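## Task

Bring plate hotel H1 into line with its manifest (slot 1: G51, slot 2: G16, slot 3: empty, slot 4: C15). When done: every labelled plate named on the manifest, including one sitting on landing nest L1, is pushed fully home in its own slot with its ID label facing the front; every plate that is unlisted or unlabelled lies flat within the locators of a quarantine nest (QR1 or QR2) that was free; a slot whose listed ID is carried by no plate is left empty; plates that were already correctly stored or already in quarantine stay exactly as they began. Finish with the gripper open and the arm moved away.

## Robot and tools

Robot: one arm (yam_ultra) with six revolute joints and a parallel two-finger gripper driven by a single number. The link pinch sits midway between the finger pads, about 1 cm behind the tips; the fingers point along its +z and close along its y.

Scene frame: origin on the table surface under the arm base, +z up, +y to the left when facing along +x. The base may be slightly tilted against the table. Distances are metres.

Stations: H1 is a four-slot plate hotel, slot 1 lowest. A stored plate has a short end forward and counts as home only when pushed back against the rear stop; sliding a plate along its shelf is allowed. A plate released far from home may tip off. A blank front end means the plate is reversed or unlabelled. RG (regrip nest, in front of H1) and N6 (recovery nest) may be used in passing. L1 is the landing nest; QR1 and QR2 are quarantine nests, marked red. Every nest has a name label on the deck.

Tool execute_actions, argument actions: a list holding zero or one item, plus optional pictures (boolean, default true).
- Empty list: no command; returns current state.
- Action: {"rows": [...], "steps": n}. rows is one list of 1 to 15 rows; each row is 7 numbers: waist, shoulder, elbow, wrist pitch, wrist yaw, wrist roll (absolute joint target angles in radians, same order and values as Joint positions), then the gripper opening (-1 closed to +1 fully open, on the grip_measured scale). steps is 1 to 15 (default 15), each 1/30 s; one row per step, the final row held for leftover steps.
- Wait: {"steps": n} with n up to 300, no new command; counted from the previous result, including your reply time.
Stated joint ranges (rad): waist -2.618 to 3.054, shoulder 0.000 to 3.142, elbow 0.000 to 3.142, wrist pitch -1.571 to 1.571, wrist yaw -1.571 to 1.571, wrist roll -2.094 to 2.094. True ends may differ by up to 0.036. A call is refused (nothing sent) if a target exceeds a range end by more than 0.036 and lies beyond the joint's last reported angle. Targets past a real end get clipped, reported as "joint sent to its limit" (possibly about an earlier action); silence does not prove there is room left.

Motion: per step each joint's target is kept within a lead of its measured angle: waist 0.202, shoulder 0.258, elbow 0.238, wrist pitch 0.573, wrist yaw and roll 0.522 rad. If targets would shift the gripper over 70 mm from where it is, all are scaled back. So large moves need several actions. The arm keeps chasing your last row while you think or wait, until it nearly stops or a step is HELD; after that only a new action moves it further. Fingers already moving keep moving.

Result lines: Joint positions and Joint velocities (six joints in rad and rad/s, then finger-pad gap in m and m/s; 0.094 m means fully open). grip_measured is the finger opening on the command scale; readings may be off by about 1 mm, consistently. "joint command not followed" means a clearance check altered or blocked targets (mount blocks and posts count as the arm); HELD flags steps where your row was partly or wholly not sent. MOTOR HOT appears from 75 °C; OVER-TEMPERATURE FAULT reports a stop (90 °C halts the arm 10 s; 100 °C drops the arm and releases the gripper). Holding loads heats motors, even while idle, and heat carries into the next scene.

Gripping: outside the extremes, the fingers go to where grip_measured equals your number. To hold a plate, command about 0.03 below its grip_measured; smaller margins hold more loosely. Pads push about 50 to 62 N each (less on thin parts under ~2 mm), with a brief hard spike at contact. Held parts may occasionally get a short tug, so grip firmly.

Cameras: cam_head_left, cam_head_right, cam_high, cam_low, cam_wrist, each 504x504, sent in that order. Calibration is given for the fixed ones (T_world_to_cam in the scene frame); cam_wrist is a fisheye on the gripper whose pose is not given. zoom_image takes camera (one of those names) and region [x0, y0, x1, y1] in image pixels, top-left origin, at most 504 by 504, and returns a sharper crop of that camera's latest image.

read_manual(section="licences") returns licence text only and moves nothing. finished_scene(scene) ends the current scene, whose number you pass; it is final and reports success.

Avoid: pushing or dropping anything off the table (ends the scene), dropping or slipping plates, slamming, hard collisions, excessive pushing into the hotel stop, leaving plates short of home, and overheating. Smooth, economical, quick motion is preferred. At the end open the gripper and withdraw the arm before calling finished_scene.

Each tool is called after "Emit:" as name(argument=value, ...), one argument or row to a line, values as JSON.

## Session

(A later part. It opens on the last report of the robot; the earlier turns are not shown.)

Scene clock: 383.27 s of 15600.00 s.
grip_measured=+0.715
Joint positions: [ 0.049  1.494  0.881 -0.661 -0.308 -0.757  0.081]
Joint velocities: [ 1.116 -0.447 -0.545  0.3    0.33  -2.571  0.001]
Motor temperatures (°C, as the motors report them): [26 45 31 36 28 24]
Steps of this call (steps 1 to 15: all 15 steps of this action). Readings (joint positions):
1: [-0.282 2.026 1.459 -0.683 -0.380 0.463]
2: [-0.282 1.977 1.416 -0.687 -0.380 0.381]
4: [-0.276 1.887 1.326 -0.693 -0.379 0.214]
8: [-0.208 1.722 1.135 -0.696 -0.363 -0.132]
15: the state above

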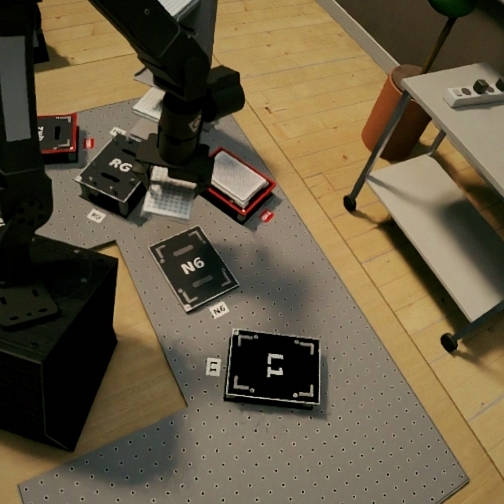

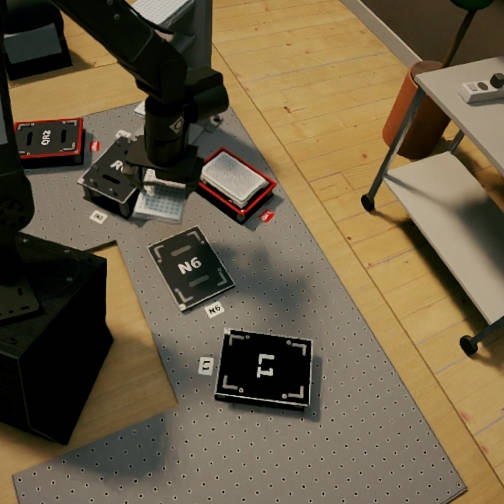

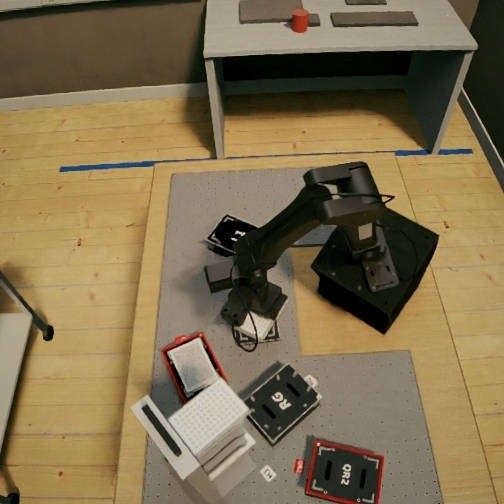

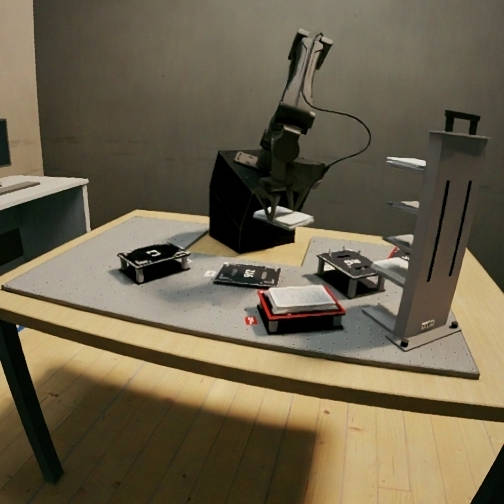

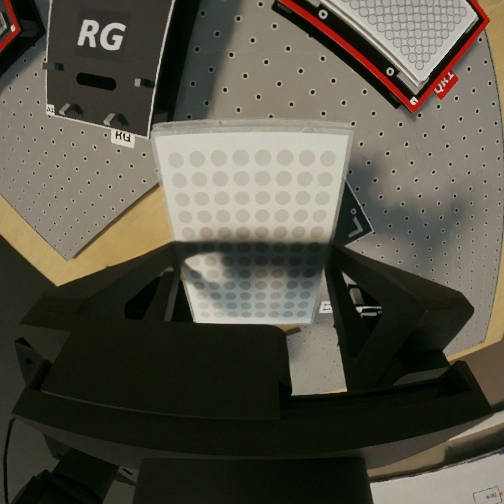

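Emit:
execute_actions(
  actions=[
    {"rows":[[0.125,1.45,0.86,-0.57,-0.245,-1.18,0.63],[0.15,1.45,0.86,-0.56,-0.235,-1.22,0.63],[0.18,1.45,0.86,-0.55,-0.22,-1.26,0.63],[0.22,1.45,0.86,-0.54,-0.2,-1.3,0.63],[0.265,1.45,0.86,-0.53,-0.18,-1.34,0.63],[0.31,1.45,0.86,-0.52,-0.16,-1.38,0.63],[0.36,1.45,0.86,-0.51,-0.14,-1.42,0.63],[0.41,1.45,0.86,-0.5,-0.12,-1.45,0.63],[0.46,1.45,0.86,-0.5,-0.1,-1.48,0.63],[0.51,1.45,0.86,-0.49,-0.08,-1.5,0.63],[0.56,1.45,0.86,-0.49,-0.06,-1.5,0.63],[0.61,1.45,0.86,-0.49,-0.04,-1.5,0.63],[0.66,1.45,0.86,-0.49,-0.02,-1.5,0.63],[0.71,1.45,0.86,-0.49,0,-1.5,0.63],[0.76,1.45,0.86,-0.49,0.02,-1.5,0.63]],"steps":15},
  ],
  pictures=false,
)

Emit:
execute_actions(
  actions=[
    {"rows":[[0.81,1.45,0.87,-0.49,0.04,-1.5,0.63],[0.86,1.45,0.88,-0.5,0.06,-1.5,0.63],[0.91,1.45,0.89,-0.51,0.08,-1.5,0.63],[0.96,1.46,0.9,-0.52,0.1,-1.5,0.63],[1.01,1.47,0.92,-0.53,0.12,-1.5,0.63],[1.055,1.48,0.94,-0.54,0.14,-1.5,0.63],[1.1,1.5,0.97,-0.55,0.16,-1.5,0.63],[1.14,1.52,1.0,-0.56,0.175,-1.5,0.63],[1.175,1.545,1.04,-0.575,0.19,-1.5,0.63],[1.205,1.575,1.08,-0.59,0.2,-1.5,0.63],[1.23,1.605,1.125,-0.605,0.21,-1.5,0.63],[1.25,1.635,1.17,-0.62,0.22,-1.5,0.63],[1.262,1.67,1.215,-0.635,0.222,-1.5,0.63],[1.27,1.705,1.26,-0.65,0.222,-1.5,0.63],[1.272,1.74,1.305,-0.665,0.222,-1.5,0.63]],"steps":15},
  ],
  pictures=false,
)

Emit:
execute_actions(
  actions=[
    {"rows":[[1.272,1.775,1.35,-0.68,0.222,-1.5,0.63],[1.272,1.81,1.395,-0.692,0.222,-1.5,0.63],[1.272,1.845,1.44,-0.704,0.222,-1.5,0.63],[1.272,1.88,1.485,-0.716,0.222,-1.5,0.63],[1.272,1.915,1.53,-0.728,0.222,-1.5,0.63],[1.272,1.95,1.575,-0.74,0.222,-1.5,0.63],[1.272,1.985,1.62,-0.752,0.222,-1.5,0.63],[1.272,2.02,1.66,-0.764,0.222,-1.5,0.63],[1.272,2.05,1.7,-0.775,0.222,-1.5,0.63],[1.272,2.08,1.735,-0.785,0.222,-1.5,0.63],[1.272,2.105,1.765,-0.793,0.222,-1.5,0.63],[1.272,2.125,1.79,-0.8,0.222,-1.5,0.63],[1.272,2.138,1.805,-0.806,0.222,-1.5,0.63],[1.272,2.146,1.813,-0.81,0.222,-1.5,0.63]],"steps":15},
  ],
  pictures=false,
)

Emit:
execute_actions(
  actions=[
    {"steps":15},
  ],
)

Scene clock: 389.17 s of 15600.00 s.
grip_measured=+0.716
Joint positions: [ 0.672  1.474  0.854 -0.5   -0.058 -1.454  0.081]
Joint velocities: [ 1.389  0.002 -0.007  0.007  0.549 -0.344 -0.   ]
Motor temperatures (°C, as the motors report them): [26 44 31 35 28 24]
Steps of this call (steps 1 to 45: the robot went on to your last target; steps 46 to 90: nothing new was sent; then 2.40 s passed at rest; steps 91 to 105: all 15 steps of this action). Readings (joint positions):
91: [0.122 1.474 0.854 -0.592 -0.251 -1.140]
92: [0.125 1.474 0.854 -0.589 -0.247 -1.153]
94: [0.152 1.474 0.854 -0.578 -0.228 -1.193]
98: [0.314 1.474 0.854 -0.543 -0.173 -1.310]
105: the state above

Scene clock: 389.67 s of 15600.00 s.
grip_measured=+0.716
Joint positions: [ 1.256  1.682  1.203 -0.598  0.183 -1.494  0.081]
Joint velocities: [ 0.295  0.96   1.326 -0.315  0.095 -0.066 -0.   ]
Motor temperatures (°C, as the motors report them): [26 44 31 35 28 24]
Steps of this call (steps 1 to 15: all 15 steps of this action). Readings (joint positions):
1: [0.722 1.474 0.854 -0.498 -0.040 -1.462]
2: [0.771 1.474 0.854 -0.497 -0.020 -1.468]
4: [0.869 1.474 0.856 -0.498 0.019 -1.478]
8: [1.060 1.494 0.916 -0.531 0.096 -1.488]
15: the state above

Scene clock: 390.17 s of 15600.00 s.
grip_measured=+0.716
Joint positions: [ 1.268  2.15   1.767 -0.749  0.22  -1.495  0.081]
Joint velocities: [-0.007  0.305  0.222 -0.242  0.037  0.037 -0.   ]
Motor temperatures (°C, as the motors report them): [26 44 31 35 28 24]
Steps of this call (steps 1 to 15: all 15 steps of this action). Readings (joint positions):
1: [1.264 1.716 1.249 -0.608 0.189 -1.494]
2: [1.267 1.751 1.295 -0.619 0.193 -1.494]
4: [1.268 1.822 1.384 -0.643 0.203 -1.494]
8: [1.268 1.966 1.561 -0.692 0.215 -1.495]
15: the state above

Scene clock: 390.67 s of 15600.00 s.
grip_measured=+0.716
Joint positions: [ 1.268  2.164  1.772 -0.793  0.221 -1.495  0.081]
Joint velocities: [ 0.012 -0.002 -0.007 -0.022  0.022 -0.051  0.   ]
Motor temperatures (°C, as the motors report them): [26 44 31 35 28 24]
Steps of this call (steps 1 to 15: the robot went on to your last target). Readings (joint positions):
1: [1.268 2.158 1.772 -0.755 0.220 -1.495]
2: [1.268 2.162 1.772 -0.762 0.220 -1.495]
4: [1.268 2.164 1.772 -0.777 0.220 -1.495]
8: [1.268 2.164 1.772 -0.788 0.221 -1.495]
15: the state above

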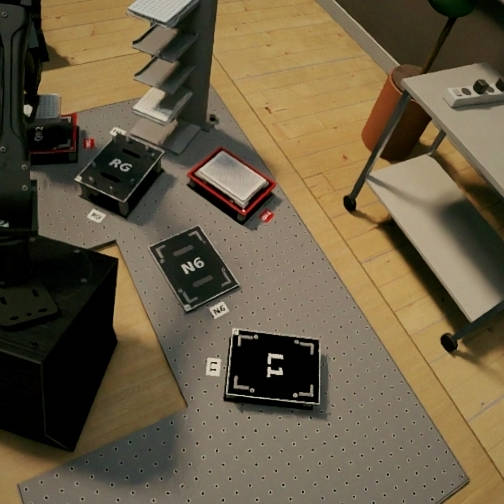

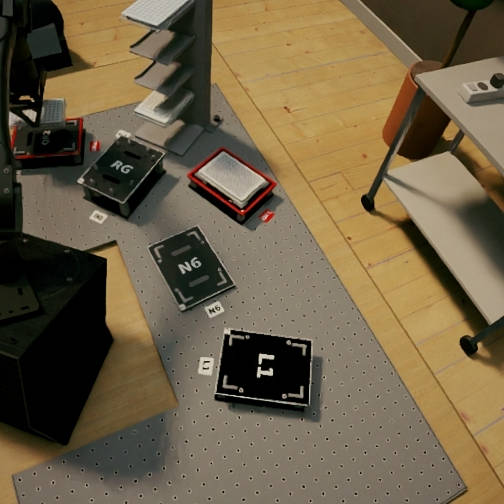

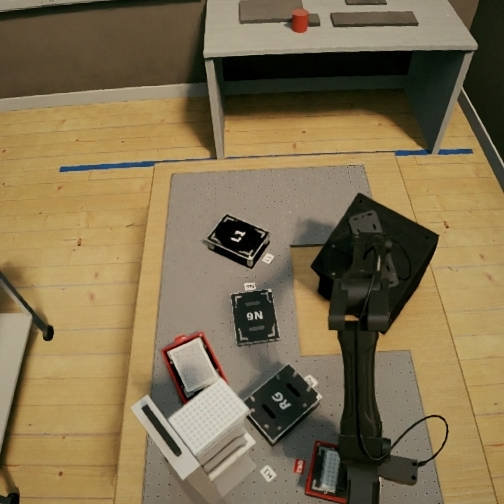

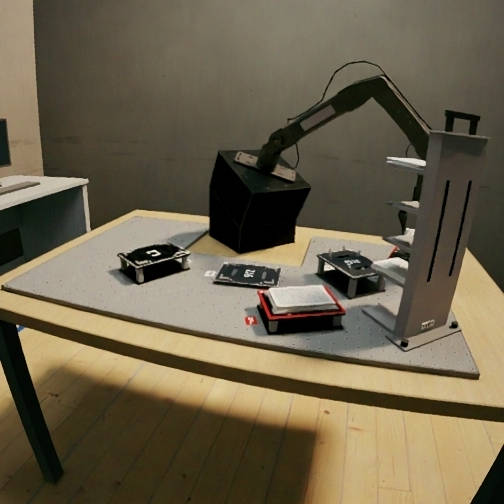

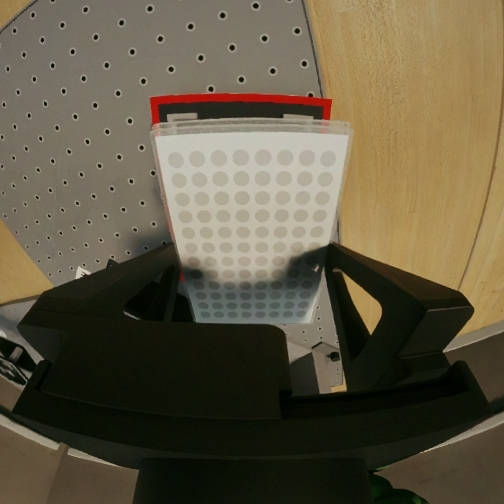

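Emit:
execute_actions(
  actions=[
    {"rows":[[1.268,2.15,1.77,-0.78,0.22,-1.5,0.63],[1.266,2.154,1.763,-0.768,0.218,-1.502,0.63],[1.264,2.158,1.756,-0.756,0.216,-1.504,0.63],[1.262,2.162,1.749,-0.744,0.214,-1.506,0.63],[1.26,2.166,1.742,-0.732,0.212,-1.508,0.63],[1.257,2.17,1.735,-0.72,0.21,-1.51,0.63],[1.254,2.174,1.728,-0.708,0.208,-1.512,0.63],[1.251,2.178,1.721,-0.696,0.205,-1.514,0.63],[1.248,2.182,1.714,-0.684,0.202,-1.516,0.63],[1.246,2.186,1.708,-0.672,0.2,-1.516,0.63],[1.245,2.19,1.705,-0.662,0.2,-1.516,0.63]],"steps":15},
  ],
  pictures=false,
)

Emit:
execute_actions(
  actions=[
    {"steps":12},
  ],
)

Scene clock: 394.97 s of 15600.00 s.
grip_measured=+0.716
Joint positions: [ 1.242  2.205  1.714 -0.691  0.221 -1.508  0.081]
Joint velocities: [-0.042  0.081 -0.071  0.022  0.037  0.066 -0.001]
Motor temperatures (°C, as the motors report them): [26 45 31 35 28 24]
Steps of this call (steps 1 to 15: the robot went on to your last target; steps 16 to 90: nothing new was sent; then 0.80 s passed at rest; steps 91 to 105: all 15 steps of this action). Readings (joint positions):
91: [1.268 2.164 1.772 -0.793 0.221 -1.495]
92: [1.268 2.164 1.772 -0.791 0.221 -1.495]
94: [1.268 2.164 1.770 -0.782 0.221 -1.496]
98: [1.261 2.169 1.751 -0.742 0.221 -1.501]
105: the state above

Scene clock: 395.37 s of 15600.00 s.
grip_measured=+0.716
Joint positions: [ 1.241  2.208  1.711 -0.673  0.22  -1.51   0.081]
Joint velocities: [ 0.017 -0.017 -0.007  0.037 -0.051 -0.007 -0.001]
Motor temperatures (°C, as the motors report them): [26 45 31 35 28 24]
Steps of this call (steps 1 to 12: the robot went on to your last target). Readings (joint positions):
1: [1.241 2.207 1.712 -0.689 0.221 -1.508]
2: [1.241 2.208 1.711 -0.688 0.221 -1.509]
4: [1.241 2.208 1.711 -0.684 0.220 -1.509]
8: [1.241 2.208 1.711 -0.676 0.220 -1.510]
12: the state above

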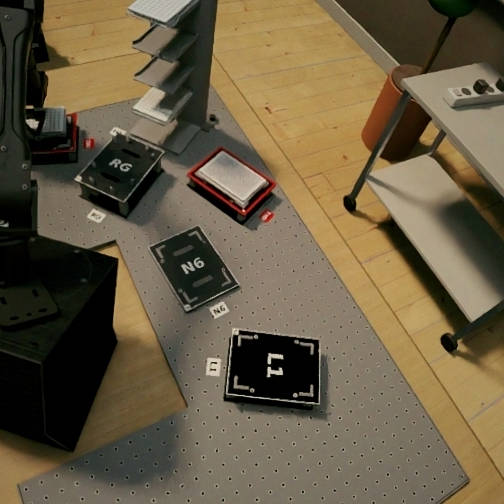

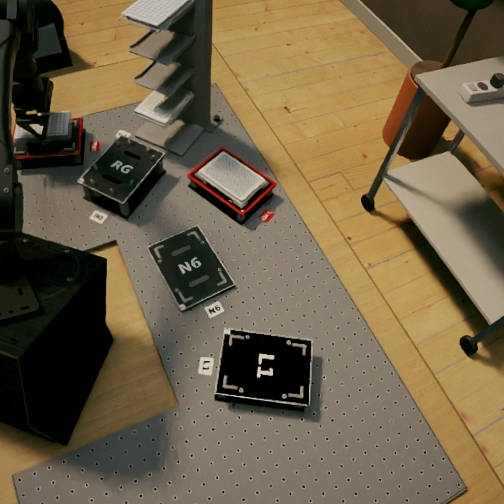

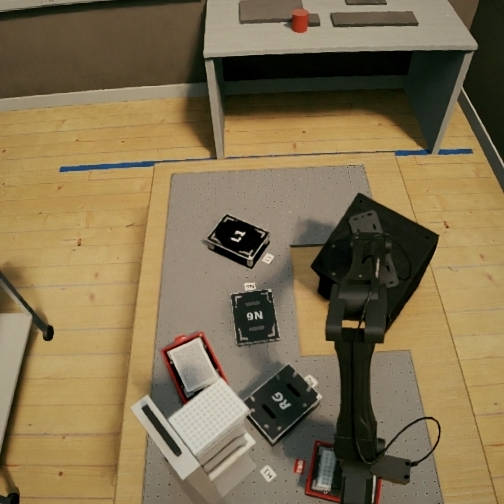

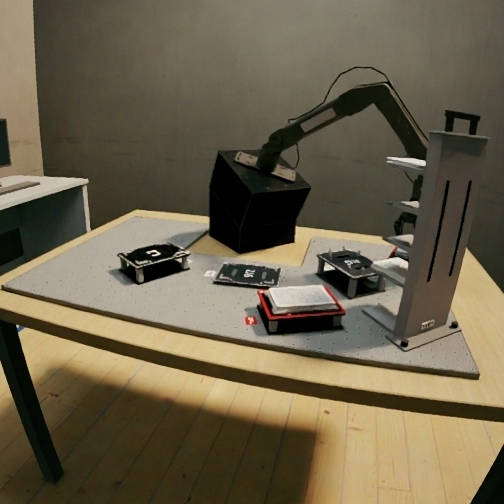

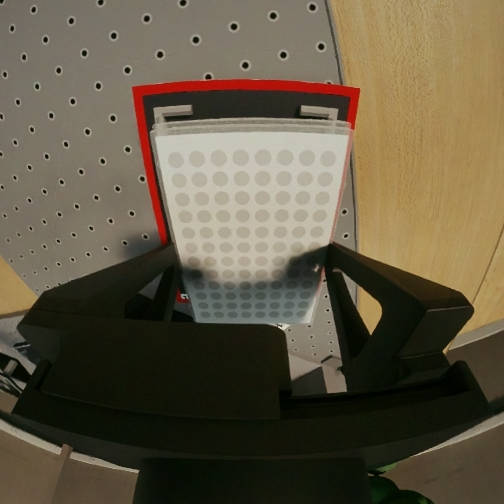

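Emit:
execute_actions(
  actions=[
    {"rows":[[1.248,2.196,1.72,-0.66,0.196,-1.516,0.63],[1.248,2.202,1.72,-0.657,0.194,-1.516,0.63],[1.248,2.207,1.72,-0.654,0.194,-1.516,0.63],[1.248,2.212,1.72,-0.651,0.194,-1.516,0.63],[1.248,2.217,1.72,-0.648,0.194,-1.516,0.63],[1.248,2.222,1.72,-0.645,0.194,-1.516,0.63],[1.248,2.226,1.72,-0.643,0.194,-1.516,0.63]],"steps":15},
  ],
  pictures=false,
)

Emit:
execute_actions(
  actions=[
    {"steps":8},
  ],
)

Emit:
zoom_image(
  camera="cam_wrist",
  region=[100,60,400,340],
)

Scene clock: 398.80 s of 15600.00 s.
grip_measured=+0.716
Joint positions: [ 1.241  2.239  1.711 -0.655  0.214 -1.51   0.081]
Joint velocities: [ 0.032  0.012 -0.017 -0.037 -0.051  0.066 -0.   ]
Motor temperatures (°C, as the motors report them): [26 45 31 35 28 24]
Steps of this call (steps 1 to 30: the robot went on to your last target; steps 31 to 88: nothing new was sent; steps 89 to 103: all 15 steps of this action). Readings (joint positions):
89: [1.241 2.208 1.711 -0.672 0.219 -1.510]
90: [1.241 2.208 1.711 -0.671 0.218 -1.510]
92: [1.241 2.209 1.711 -0.669 0.217 -1.510]
96: [1.241 2.222 1.711 -0.657 0.215 -1.510]
103: the state above

Scene clock: 399.07 s of 15600.00 s.
grip_measured=+0.716
Joint positions: [ 1.241  2.239  1.711 -0.652  0.214 -1.51   0.081]
Joint velocities: [ 0.017 -0.017  0.002 -0.022 -0.022 -0.037  0.001]
Motor temperatures (°C, as the motors report them): [26 45 31 35 28 24]
Steps of this call (steps 1 to 8: the robot went on to your last target). Readings (joint positions):
1: [1.241 2.239 1.711 -0.654 0.214 -1.510]
2: [1.241 2.239 1.711 -0.653 0.214 -1.510]
4: [1.241 2.239 1.711 -0.653 0.214 -1.510]
8: the state above

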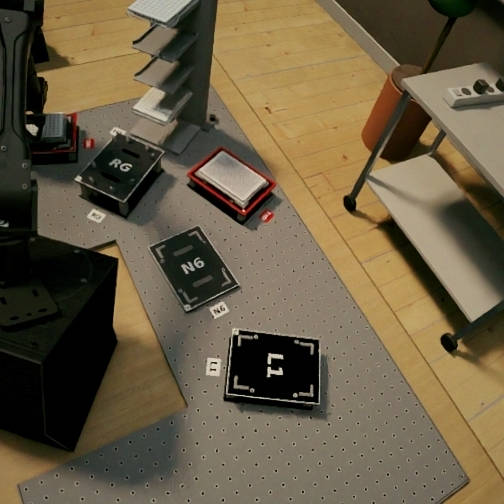

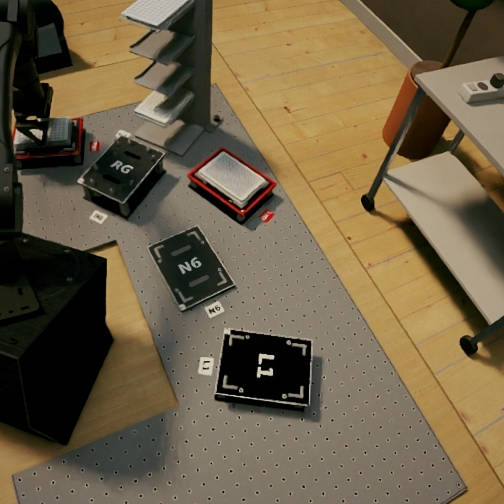

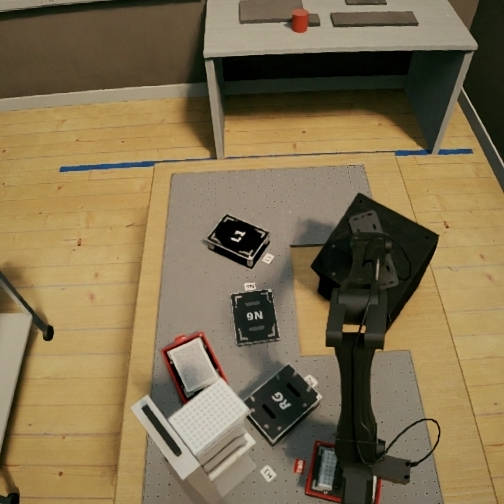

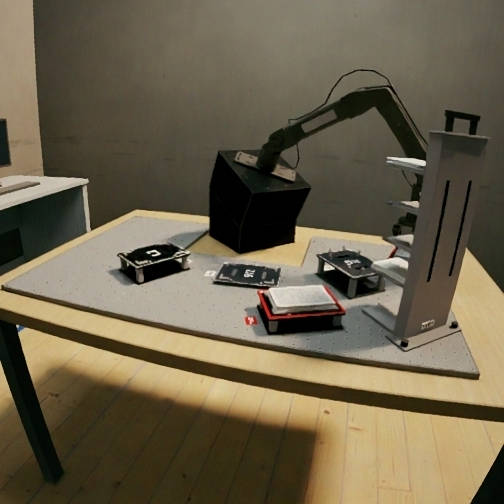

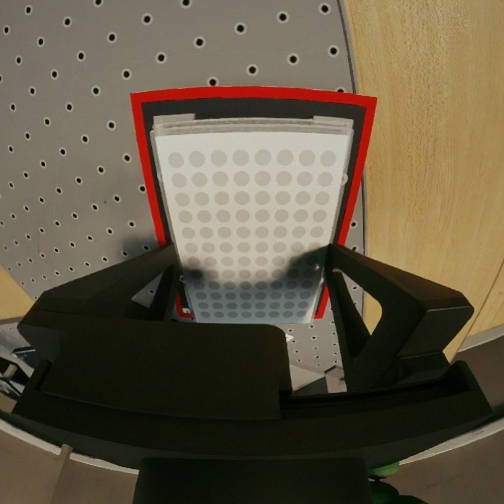

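Region (100, 60, 400, 340) of cam_wrist's 504x504 image, scaled by 1.680, with more detail than that image has; it fills the top 470 rows of this view, and the rest is white.

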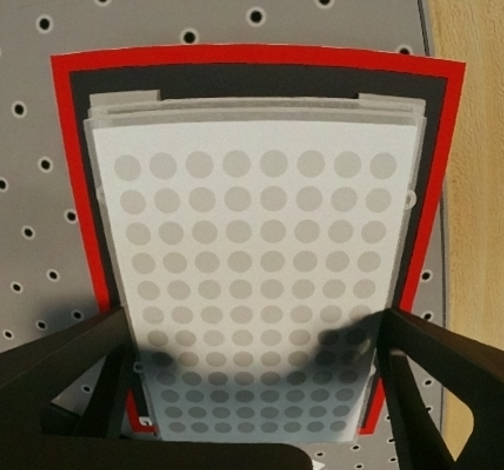

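Emit:
execute_actions(
  actions=[
    {"rows":[[1.24,2.226,1.72,-0.643,0.205,-1.5,0.63],[1.236,2.226,1.72,-0.643,0.205,-1.49,0.63],[1.233,2.226,1.72,-0.643,0.205,-1.484,0.63],[1.233,2.226,1.72,-0.643,0.205,-1.484,0.63],[1.233,2.231,1.72,-0.64,0.205,-1.484,0.63],[1.233,2.236,1.72,-0.636,0.205,-1.484,0.63],[1.233,2.24,1.72,-0.632,0.205,-1.484,0.63]],"steps":15},
  ],
  pictures=false,
)

Emit:
execute_actions(
  actions=[
    {"steps":8},
  ],
)

Emit:
zoom_image(
  camera="cam_wrist",
  region=[100,60,400,340],
)

Scene clock: 402.60 s of 15600.00 s.
grip_measured=+0.716
Joint positions: [ 1.232  2.248  1.711 -0.643  0.214 -1.491  0.081]
Joint velocities: [-0.012 -0.012 -0.007 -0.022  0.022  0.051 -0.001]
Motor temperatures (°C, as the motors report them): [26 46 31 35 28 24]
Steps of this call (steps 1 to 15: the robot went on to your last target; steps 16 to 90: nothing new was sent; then 0.03 s passed at rest; steps 91 to 105: all 15 steps of this action). Readings (joint positions):
91: [1.241 2.239 1.711 -0.652 0.214 -1.510]
92: [1.241 2.239 1.711 -0.652 0.214 -1.507]
94: [1.239 2.239 1.711 -0.652 0.214 -1.501]
98: [1.234 2.240 1.711 -0.648 0.214 -1.495]
105: the state above

Scene clock: 402.87 s of 15600.00 s.
grip_measured=+0.716
Joint positions: [ 1.232  2.248  1.711 -0.642  0.214 -1.49   0.081]
Joint velocities: [-0.002  0.007 -0.002 -0.037  0.022  0.037 -0.   ]
Motor temperatures (°C, as the motors report them): [26 46 31 35 28 24]
Steps of this call (steps 1 to 8: the robot went on to your last target). Readings (joint positions):
1: [1.232 2.248 1.711 -0.643 0.214 -1.491]
2: [1.232 2.248 1.711 -0.643 0.214 -1.491]
4: [1.232 2.248 1.711 -0.643 0.214 -1.491]
8: the state above

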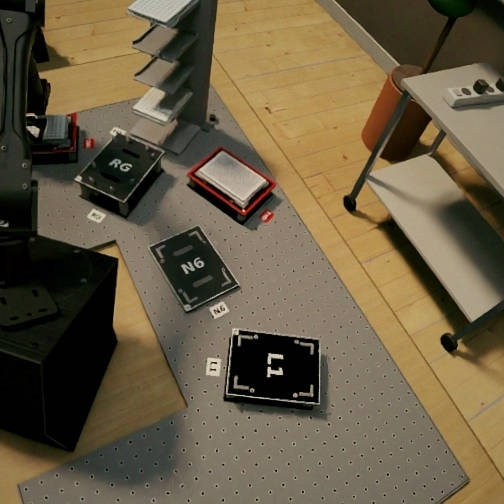

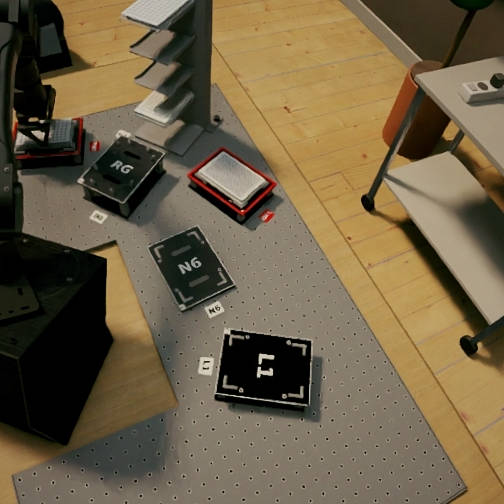

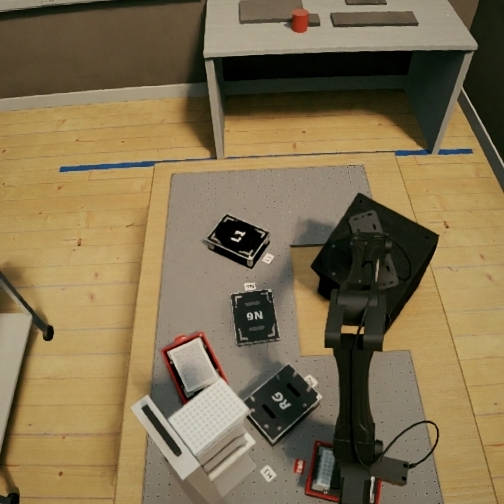

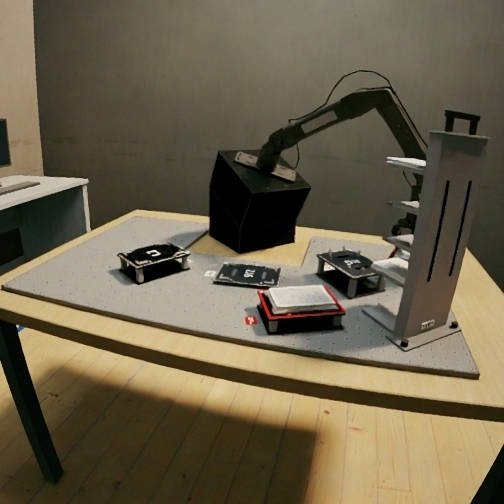

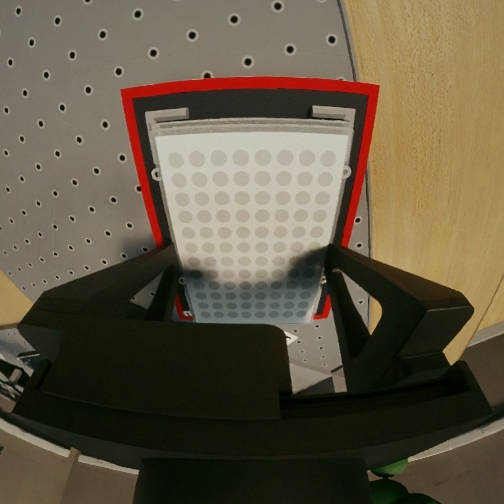

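Region (100, 60, 400, 340) of cam_wrist's 504x504 image, scaled by 1.680, with more detail than that image has; it fills the top 470 rows of this view, and the rest is white.

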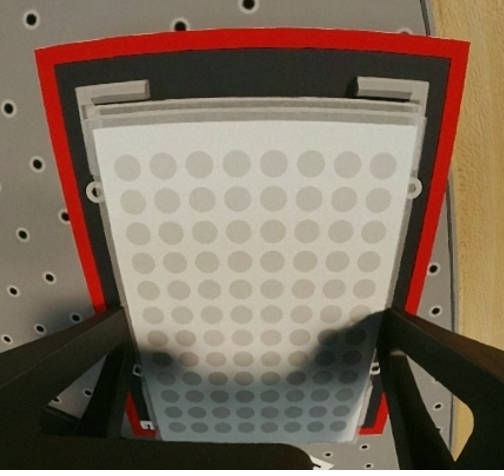

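Slight over-rotation; correct q6 to −1.50 and lower.

Emit:
execute_actions(
  actions=[
    {"rows":[[1.24,2.24,1.72,-0.632,0.205,-1.5,0.63],[1.24,2.24,1.72,-0.632,0.205,-1.509,0.63],[1.24,2.24,1.72,-0.632,0.205,-1.509,0.63],[1.24,2.24,1.72,-0.632,0.205,-1.509,0.63],[1.24,2.24,1.72,-0.632,0.205,-1.509,0.63],[1.24,2.245,1.72,-0.628,0.205,-1.509,0.63],[1.24,2.25,1.72,-0.624,0.205,-1.509,0.63],[1.24,2.254,1.72,-0.62,0.205,-1.509,0.63]],"steps":15},
  ],
  pictures=false,
)

Emit:
execute_actions(
  actions=[
    {"steps":8},
  ],
)

Emit:
zoom_image(
  camera="cam_wrist",
  region=[100,60,400,340],
)

Scene clock: 405.07 s of 15600.00 s.
grip_measured=+0.716
Joint positions: [ 1.232  2.258  1.711 -0.632  0.216 -1.501  0.081]
Joint velocities: [-0.007  0.012 -0.012  0.066 -0.007  0.022 -0.   ]
Motor temperatures (°C, as the motors report them): [26 46 31 35 28 24]
Steps of this call (steps 1 to 15: the robot went on to your last target; steps 16 to 51: nothing new was sent; steps 52 to 66: all 15 steps of this action). Readings (joint positions):
52: [1.232 2.248 1.711 -0.642 0.214 -1.491]
53: [1.232 2.248 1.711 -0.642 0.214 -1.492]
55: [1.232 2.248 1.711 -0.642 0.214 -1.496]
59: [1.232 2.250 1.711 -0.638 0.214 -1.500]
66: the state above

Scene clock: 405.33 s of 15600.00 s.
grip_measured=+0.716
Joint positions: [ 1.232  2.259  1.711 -0.631  0.217 -1.501  0.081]
Joint velocities: [-0.007  0.002 -0.017 -0.081  0.022  0.022 -0.001]
Motor temperatures (°C, as the motors report them): [26 46 31 35 28 24]
Steps of this call (steps 1 to 8: the robot went on to your last target). Readings (joint positions):
1: [1.232 2.259 1.711 -0.632 0.216 -1.501]
2: [1.232 2.259 1.711 -0.631 0.216 -1.501]
4: [1.232 2.259 1.711 -0.631 0.217 -1.501]
8: the state above

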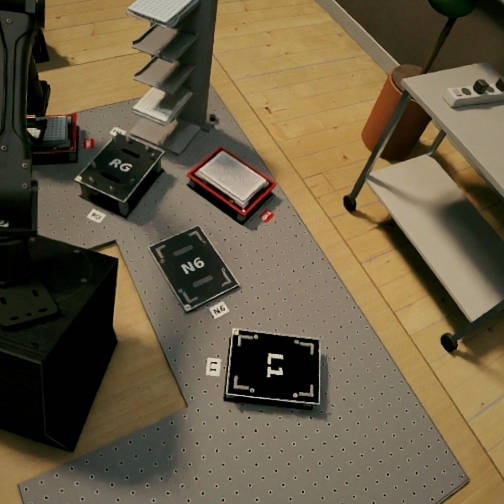

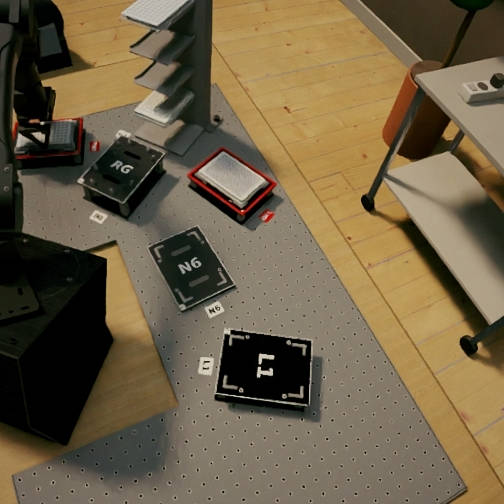

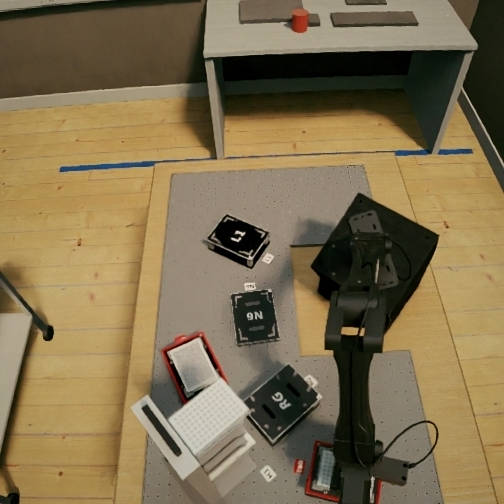

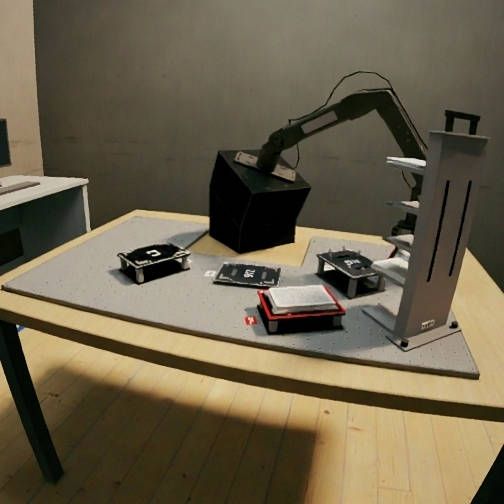

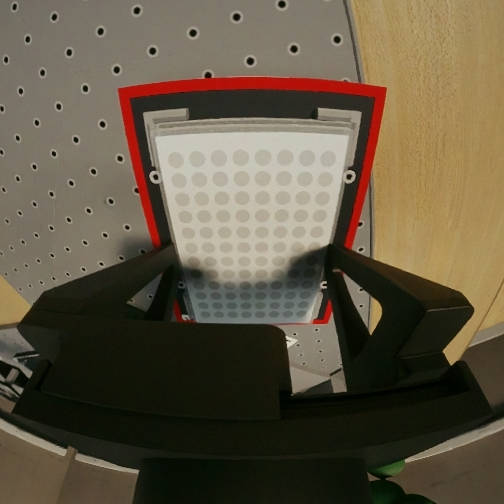

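Region (100, 60, 400, 340) of cam_wrist's 504x504 image, scaled by 1.680, with more detail than that image has; it fills the top 470 rows of this view, and the rest is white.

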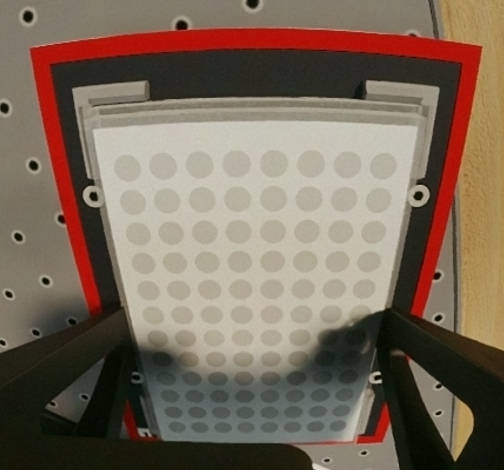

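In the chamfers. Release and lift.

Emit:
execute_actions(
  actions=[
    {"rows":[[1.236,2.258,1.72,-0.617,0.215,-1.503,0.63],[1.236,2.258,1.72,-0.617,0.215,-1.503,0.63],[1.236,2.258,1.72,-0.617,0.215,-1.503,0.63],[1.236,2.255,1.72,-0.617,0.215,-1.503,0.72],[1.236,2.25,1.72,-0.62,0.215,-1.503,0.8],[1.236,2.245,1.72,-0.625,0.215,-1.503,0.95],[1.236,2.24,1.72,-0.63,0.215,-1.503,1],[1.24,2.23,1.72,-0.64,0.215,-1.503,1],[1.243,2.218,1.72,-0.655,0.215,-1.503,1],[1.246,2.205,1.72,-0.67,0.215,-1.503,1],[1.249,2.19,1.72,-0.685,0.215,-1.503,1],[1.252,2.175,1.72,-0.7,0.215,-1.503,1],[1.255,2.16,1.72,-0.715,0.215,-1.503,1],[1.258,2.145,1.72,-0.73,0.215,-1.503,1],[1.26,2.13,1.72,-0.745,0.215,-1.503,1]],"steps":15},
  ],
  pictures=false,
)

Emit:
execute_actions(
  actions=[
    {"steps":10},
  ],
)

Emit:
zoom_image(
  camera="cam_wrist",
  region=[130,60,380,310],
)

Emit:
zoom_image(
  camera="cam_head_right",
  region=[0,100,100,180],
)

Scene clock: 408.77 s of 15600.00 s.
grip_measured=+1.000
Joint positions: [ 1.234  2.201  1.711 -0.686  0.218 -1.501  0.094]
Joint velocities: [ 0.042 -0.501  0.007 -0.271 -0.007 -0.007  0.   ]
Motor temperatures (°C, as the motors report them): [26 46 31 35 28 24]
Steps of this call (steps 1 to 15: the robot went on to your last target; steps 16 to 88: nothing new was sent; steps 89 to 103: all 15 steps of this action). Readings (joint positions):
89: [1.232 2.259 1.711 -0.631 0.217 -1.501]
90: [1.232 2.259 1.711 -0.631 0.218 -1.501]
92: [1.232 2.259 1.711 -0.631 0.218 -1.501]
96: [1.232 2.259 1.711 -0.631 0.218 -1.501]
103: the state above

Scene clock: 409.10 s of 15600.00 s.
grip_measured=+1.000
Joint positions: [ 1.245  2.14   1.711 -0.722  0.218 -1.501  0.094]
Joint velocities: [ 0.012 -0.002 -0.002 -0.081 -0.007 -0.037  0.   ]
Motor temperatures (°C, as the motors report them): [26 46 31 35 28 24]
Steps of this call (steps 1 to 10: the robot went on to your last target). Readings (joint positions):
1: [1.236 2.185 1.711 -0.696 0.218 -1.501]
2: [1.238 2.169 1.711 -0.702 0.218 -1.501]
4: [1.242 2.146 1.711 -0.707 0.218 -1.501]
8: [1.245 2.139 1.711 -0.715 0.218 -1.501]
10: the state above

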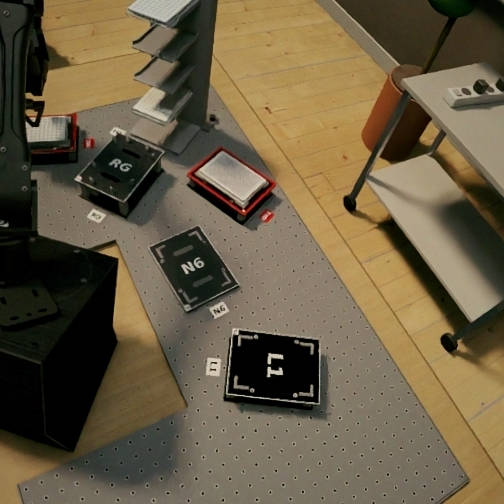

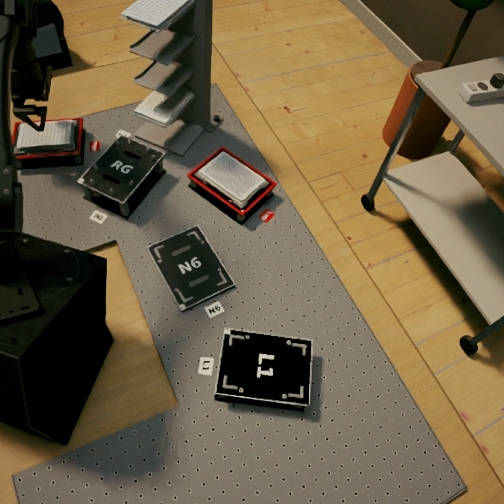

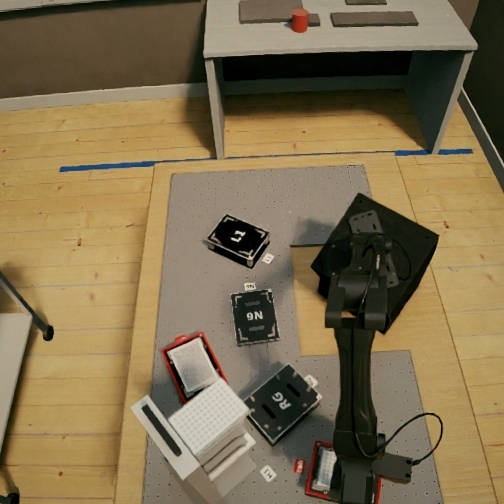

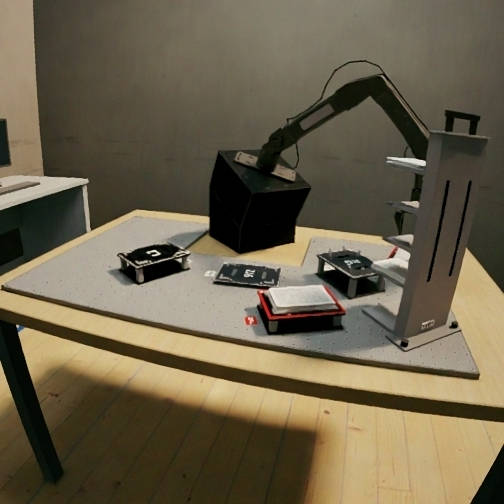

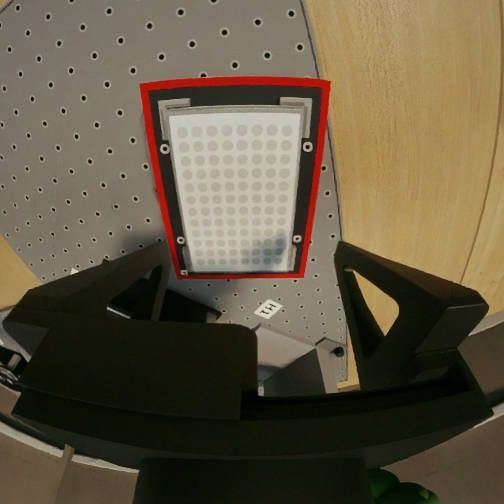

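Region (130, 60, 380, 310) of cam_wrist's 504x504 image, scaled by 2.016, with more detail than that image has.

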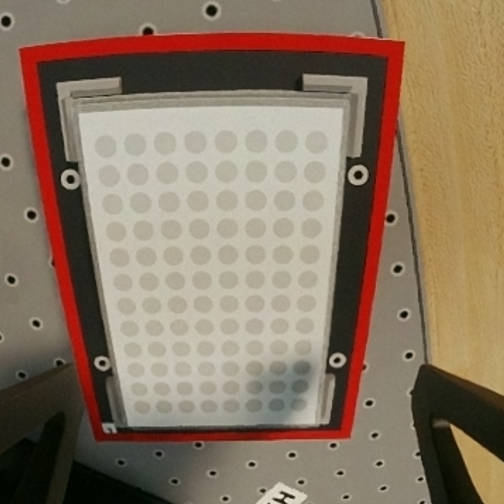

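Region (0, 100, 100, 180) of cam_head_right's 504x504 image, scaled by 5.040, with more detail than that image has; it fills the top 403 rows of this view, and the rest is white.

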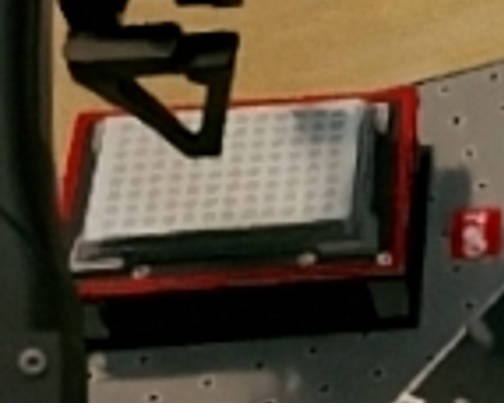

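Emit:
execute_actions(
  actions=[
    {"rows":[[1.25,2.09,1.69,-0.73,0.22,-1.44,1],[1.25,2.05,1.64,-0.71,0.22,-1.36,1],[1.25,2.0,1.58,-0.68,0.22,-1.27,1],[1.25,1.95,1.51,-0.64,0.22,-1.18,1],[1.25,1.9,1.44,-0.59,0.22,-1.09,1],[1.25,1.85,1.37,-0.53,0.22,-1.0,1],[1.25,1.8,1.3,-0.47,0.22,-0.91,1],[1.25,1.75,1.23,-0.4,0.22,-0.82,1],[1.25,1.7,1.16,-0.33,0.22,-0.73,1],[1.25,1.65,1.09,-0.26,0.22,-0.64,1],[1.25,1.61,1.02,-0.19,0.22,-0.55,1],[1.25,1.57,0.95,-0.12,0.22,-0.46,1],[1.25,1.54,0.88,-0.05,0.22,-0.37,1],[1.25,1.51,0.81,0.02,0.22,-0.28,1],[1.25,1.49,0.75,0.09,0.22,-0.19,1]],"steps":15},
  ],
  pictures=false,
)

Emit:
execute_actions(
  actions=[
    {"rows":[[1.24,1.48,0.69,0.16,0.225,-0.11,1],[1.23,1.48,0.64,0.23,0.23,-0.04,1],[1.21,1.48,0.59,0.3,0.235,0.02,1],[1.185,1.48,0.55,0.37,0.24,0.07,1],[1.155,1.48,0.51,0.44,0.245,0.11,1],[1.12,1.48,0.48,0.51,0.25,0.14,1],[1.085,1.49,0.45,0.58,0.255,0.155,1],[1.05,1.5,0.43,0.65,0.26,0.16,1],[1.015,1.51,0.41,0.72,0.265,0.16,1],[0.98,1.52,0.4,0.79,0.27,0.16,1],[0.945,1.53,0.4,0.85,0.275,0.16,1],[0.91,1.54,0.4,0.9,0.28,0.16,1],[0.88,1.55,0.4,0.94,0.28,0.16,1],[0.86,1.55,0.4,0.96,0.28,0.16,1],[0.85,1.55,0.4,0.97,0.28,0.16,1]],"steps":15},
  ],
  pictures=false,
)

Emit:
execute_actions(
  actions=[
    {"rows":[[0.845,1.56,0.42,0.98,0.275,0.158,1],[0.84,1.58,0.44,0.995,0.27,0.156,1],[0.835,1.61,0.46,1.01,0.265,0.154,1],[0.83,1.645,0.48,1.03,0.26,0.152,1],[0.825,1.68,0.5,1.05,0.255,0.15,1],[0.82,1.72,0.52,1.07,0.25,0.148,1],[0.815,1.76,0.54,1.09,0.245,0.146,1],[0.81,1.8,0.565,1.105,0.24,0.144,1],[0.805,1.84,0.59,1.12,0.235,0.142,1],[0.8,1.88,0.61,1.135,0.23,0.14,1],[0.795,1.915,0.63,1.15,0.225,0.14,1],[0.79,1.945,0.645,1.16,0.22,0.14,1],[0.786,1.965,0.66,1.167,0.215,0.14,1],[0.782,1.978,0.668,1.17,0.213,0.14,1],[0.78,1.983,0.672,1.17,0.212,0.14,1]],"steps":15},
  ],
  pictures=false,
)

Emit:
execute_actions(
  actions=[
    {"steps":15},
  ],
)

Scene clock: 417.10 s of 15600.00 s.
grip_measured=+1.000
Joint positions: [ 1.245  1.538  0.881 -0.181  0.219 -0.561  0.094]
Joint velocities: [ 0.017 -0.838 -1.888  1.927  0.022  2.542  0.   ]
Motor temperatures (°C, as the motors report them): [26 47 31 35 28 24]
Steps of this call (steps 1 to 30: the robot went on to your last target; steps 31 to 90: nothing new was sent; then 4.50 s passed at rest; steps 91 to 105: all 15 steps of this action). Readings (joint positions):
91: [1.245 2.138 1.710 -0.728 0.218 -1.493]
92: [1.245 2.129 1.696 -0.720 0.218 -1.471]
94: [1.245 2.072 1.615 -0.688 0.218 -1.390]
98: [1.245 1.866 1.353 -0.580 0.218 -1.134]
105: the state above

Scene clock: 417.60 s of 15600.00 s.
grip_measured=+1.000
Joint positions: [0.882 1.547 0.408 0.749 0.26  0.119 0.094]
Joint velocities: [-0.662  0.032  0.002  1.326  0.139  0.198  0.   ]
Motor temperatures (°C, as the motors report them): [26 47 31 35 28 24]
Steps of this call (steps 1 to 15: all 15 steps of this action). Readings (joint positions):
1: [1.245 1.514 0.816 -0.115 0.219 -0.475]
2: [1.244 1.500 0.755 -0.050 0.219 -0.393]
4: [1.229 1.494 0.644 0.078 0.220 -0.241]
8: [1.118 1.497 0.473 0.319 0.227 -0.019]
15: the state above

Scene clock: 418.10 s of 15600.00 s.
grip_measured=+1.000
Joint positions: [0.795 1.97  0.634 1.101 0.232 0.14  0.094]
Joint velocities: [-0.11   0.501  0.217  0.198 -0.11   0.007  0.   ]
Motor temperatures (°C, as the motors report them): [26 46 31 35 28 24]
Steps of this call (steps 1 to 15: all 15 steps of this action). Readings (joint positions):
1: [0.863 1.548 0.408 0.792 0.264 0.126]
2: [0.851 1.553 0.408 0.832 0.266 0.131]
4: [0.840 1.584 0.424 0.898 0.266 0.137]
8: [0.828 1.725 0.504 1.002 0.260 0.140]
15: the state above

Scene clock: 418.60 s of 15600.00 s.
grip_measured=+1.000
Joint positions: [0.787 1.991 0.641 1.142 0.22  0.14  0.094]
Joint velocities: [ 0.002  0.012  0.002  0.007 -0.037 -0.037  0.   ]
Motor temperatures (°C, as the motors report them): [26 46 31 35 28 24]
Steps of this call (steps 1 to 15: the robot went on to your last target). Readings (joint positions):
1: [0.791 1.982 0.640 1.105 0.229 0.140]
2: [0.789 1.989 0.641 1.108 0.227 0.140]
4: [0.787 1.991 0.641 1.114 0.225 0.140]
8: [0.787 1.991 0.641 1.133 0.222 0.140]
15: the state above

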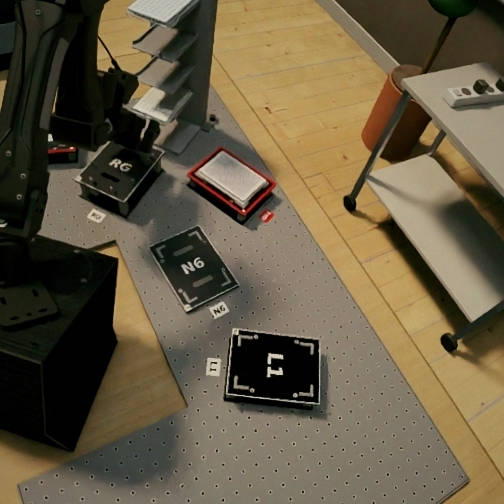

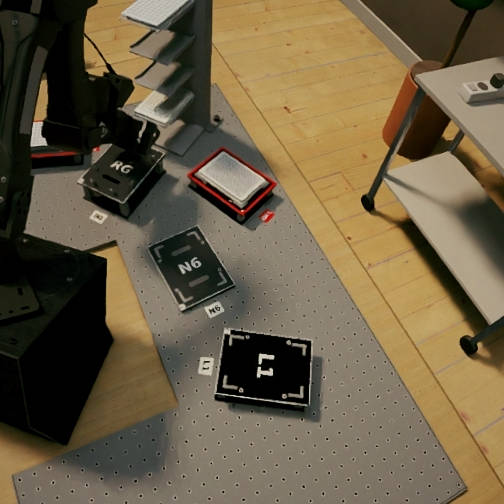

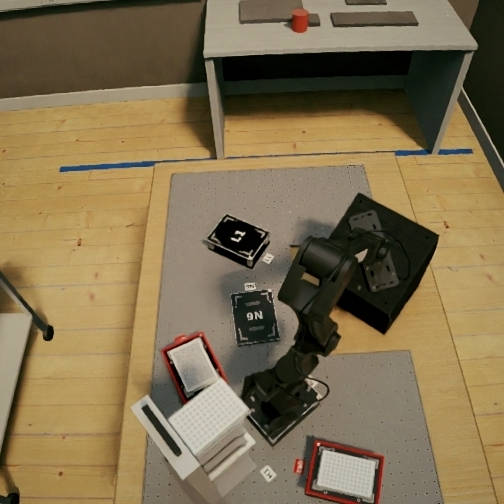

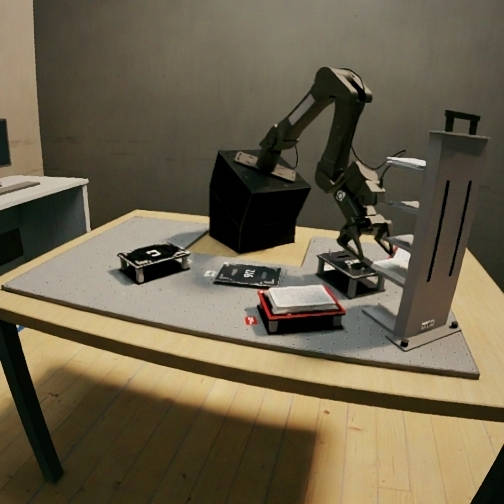

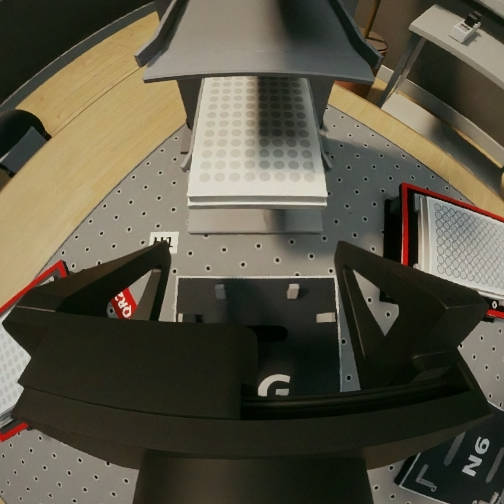

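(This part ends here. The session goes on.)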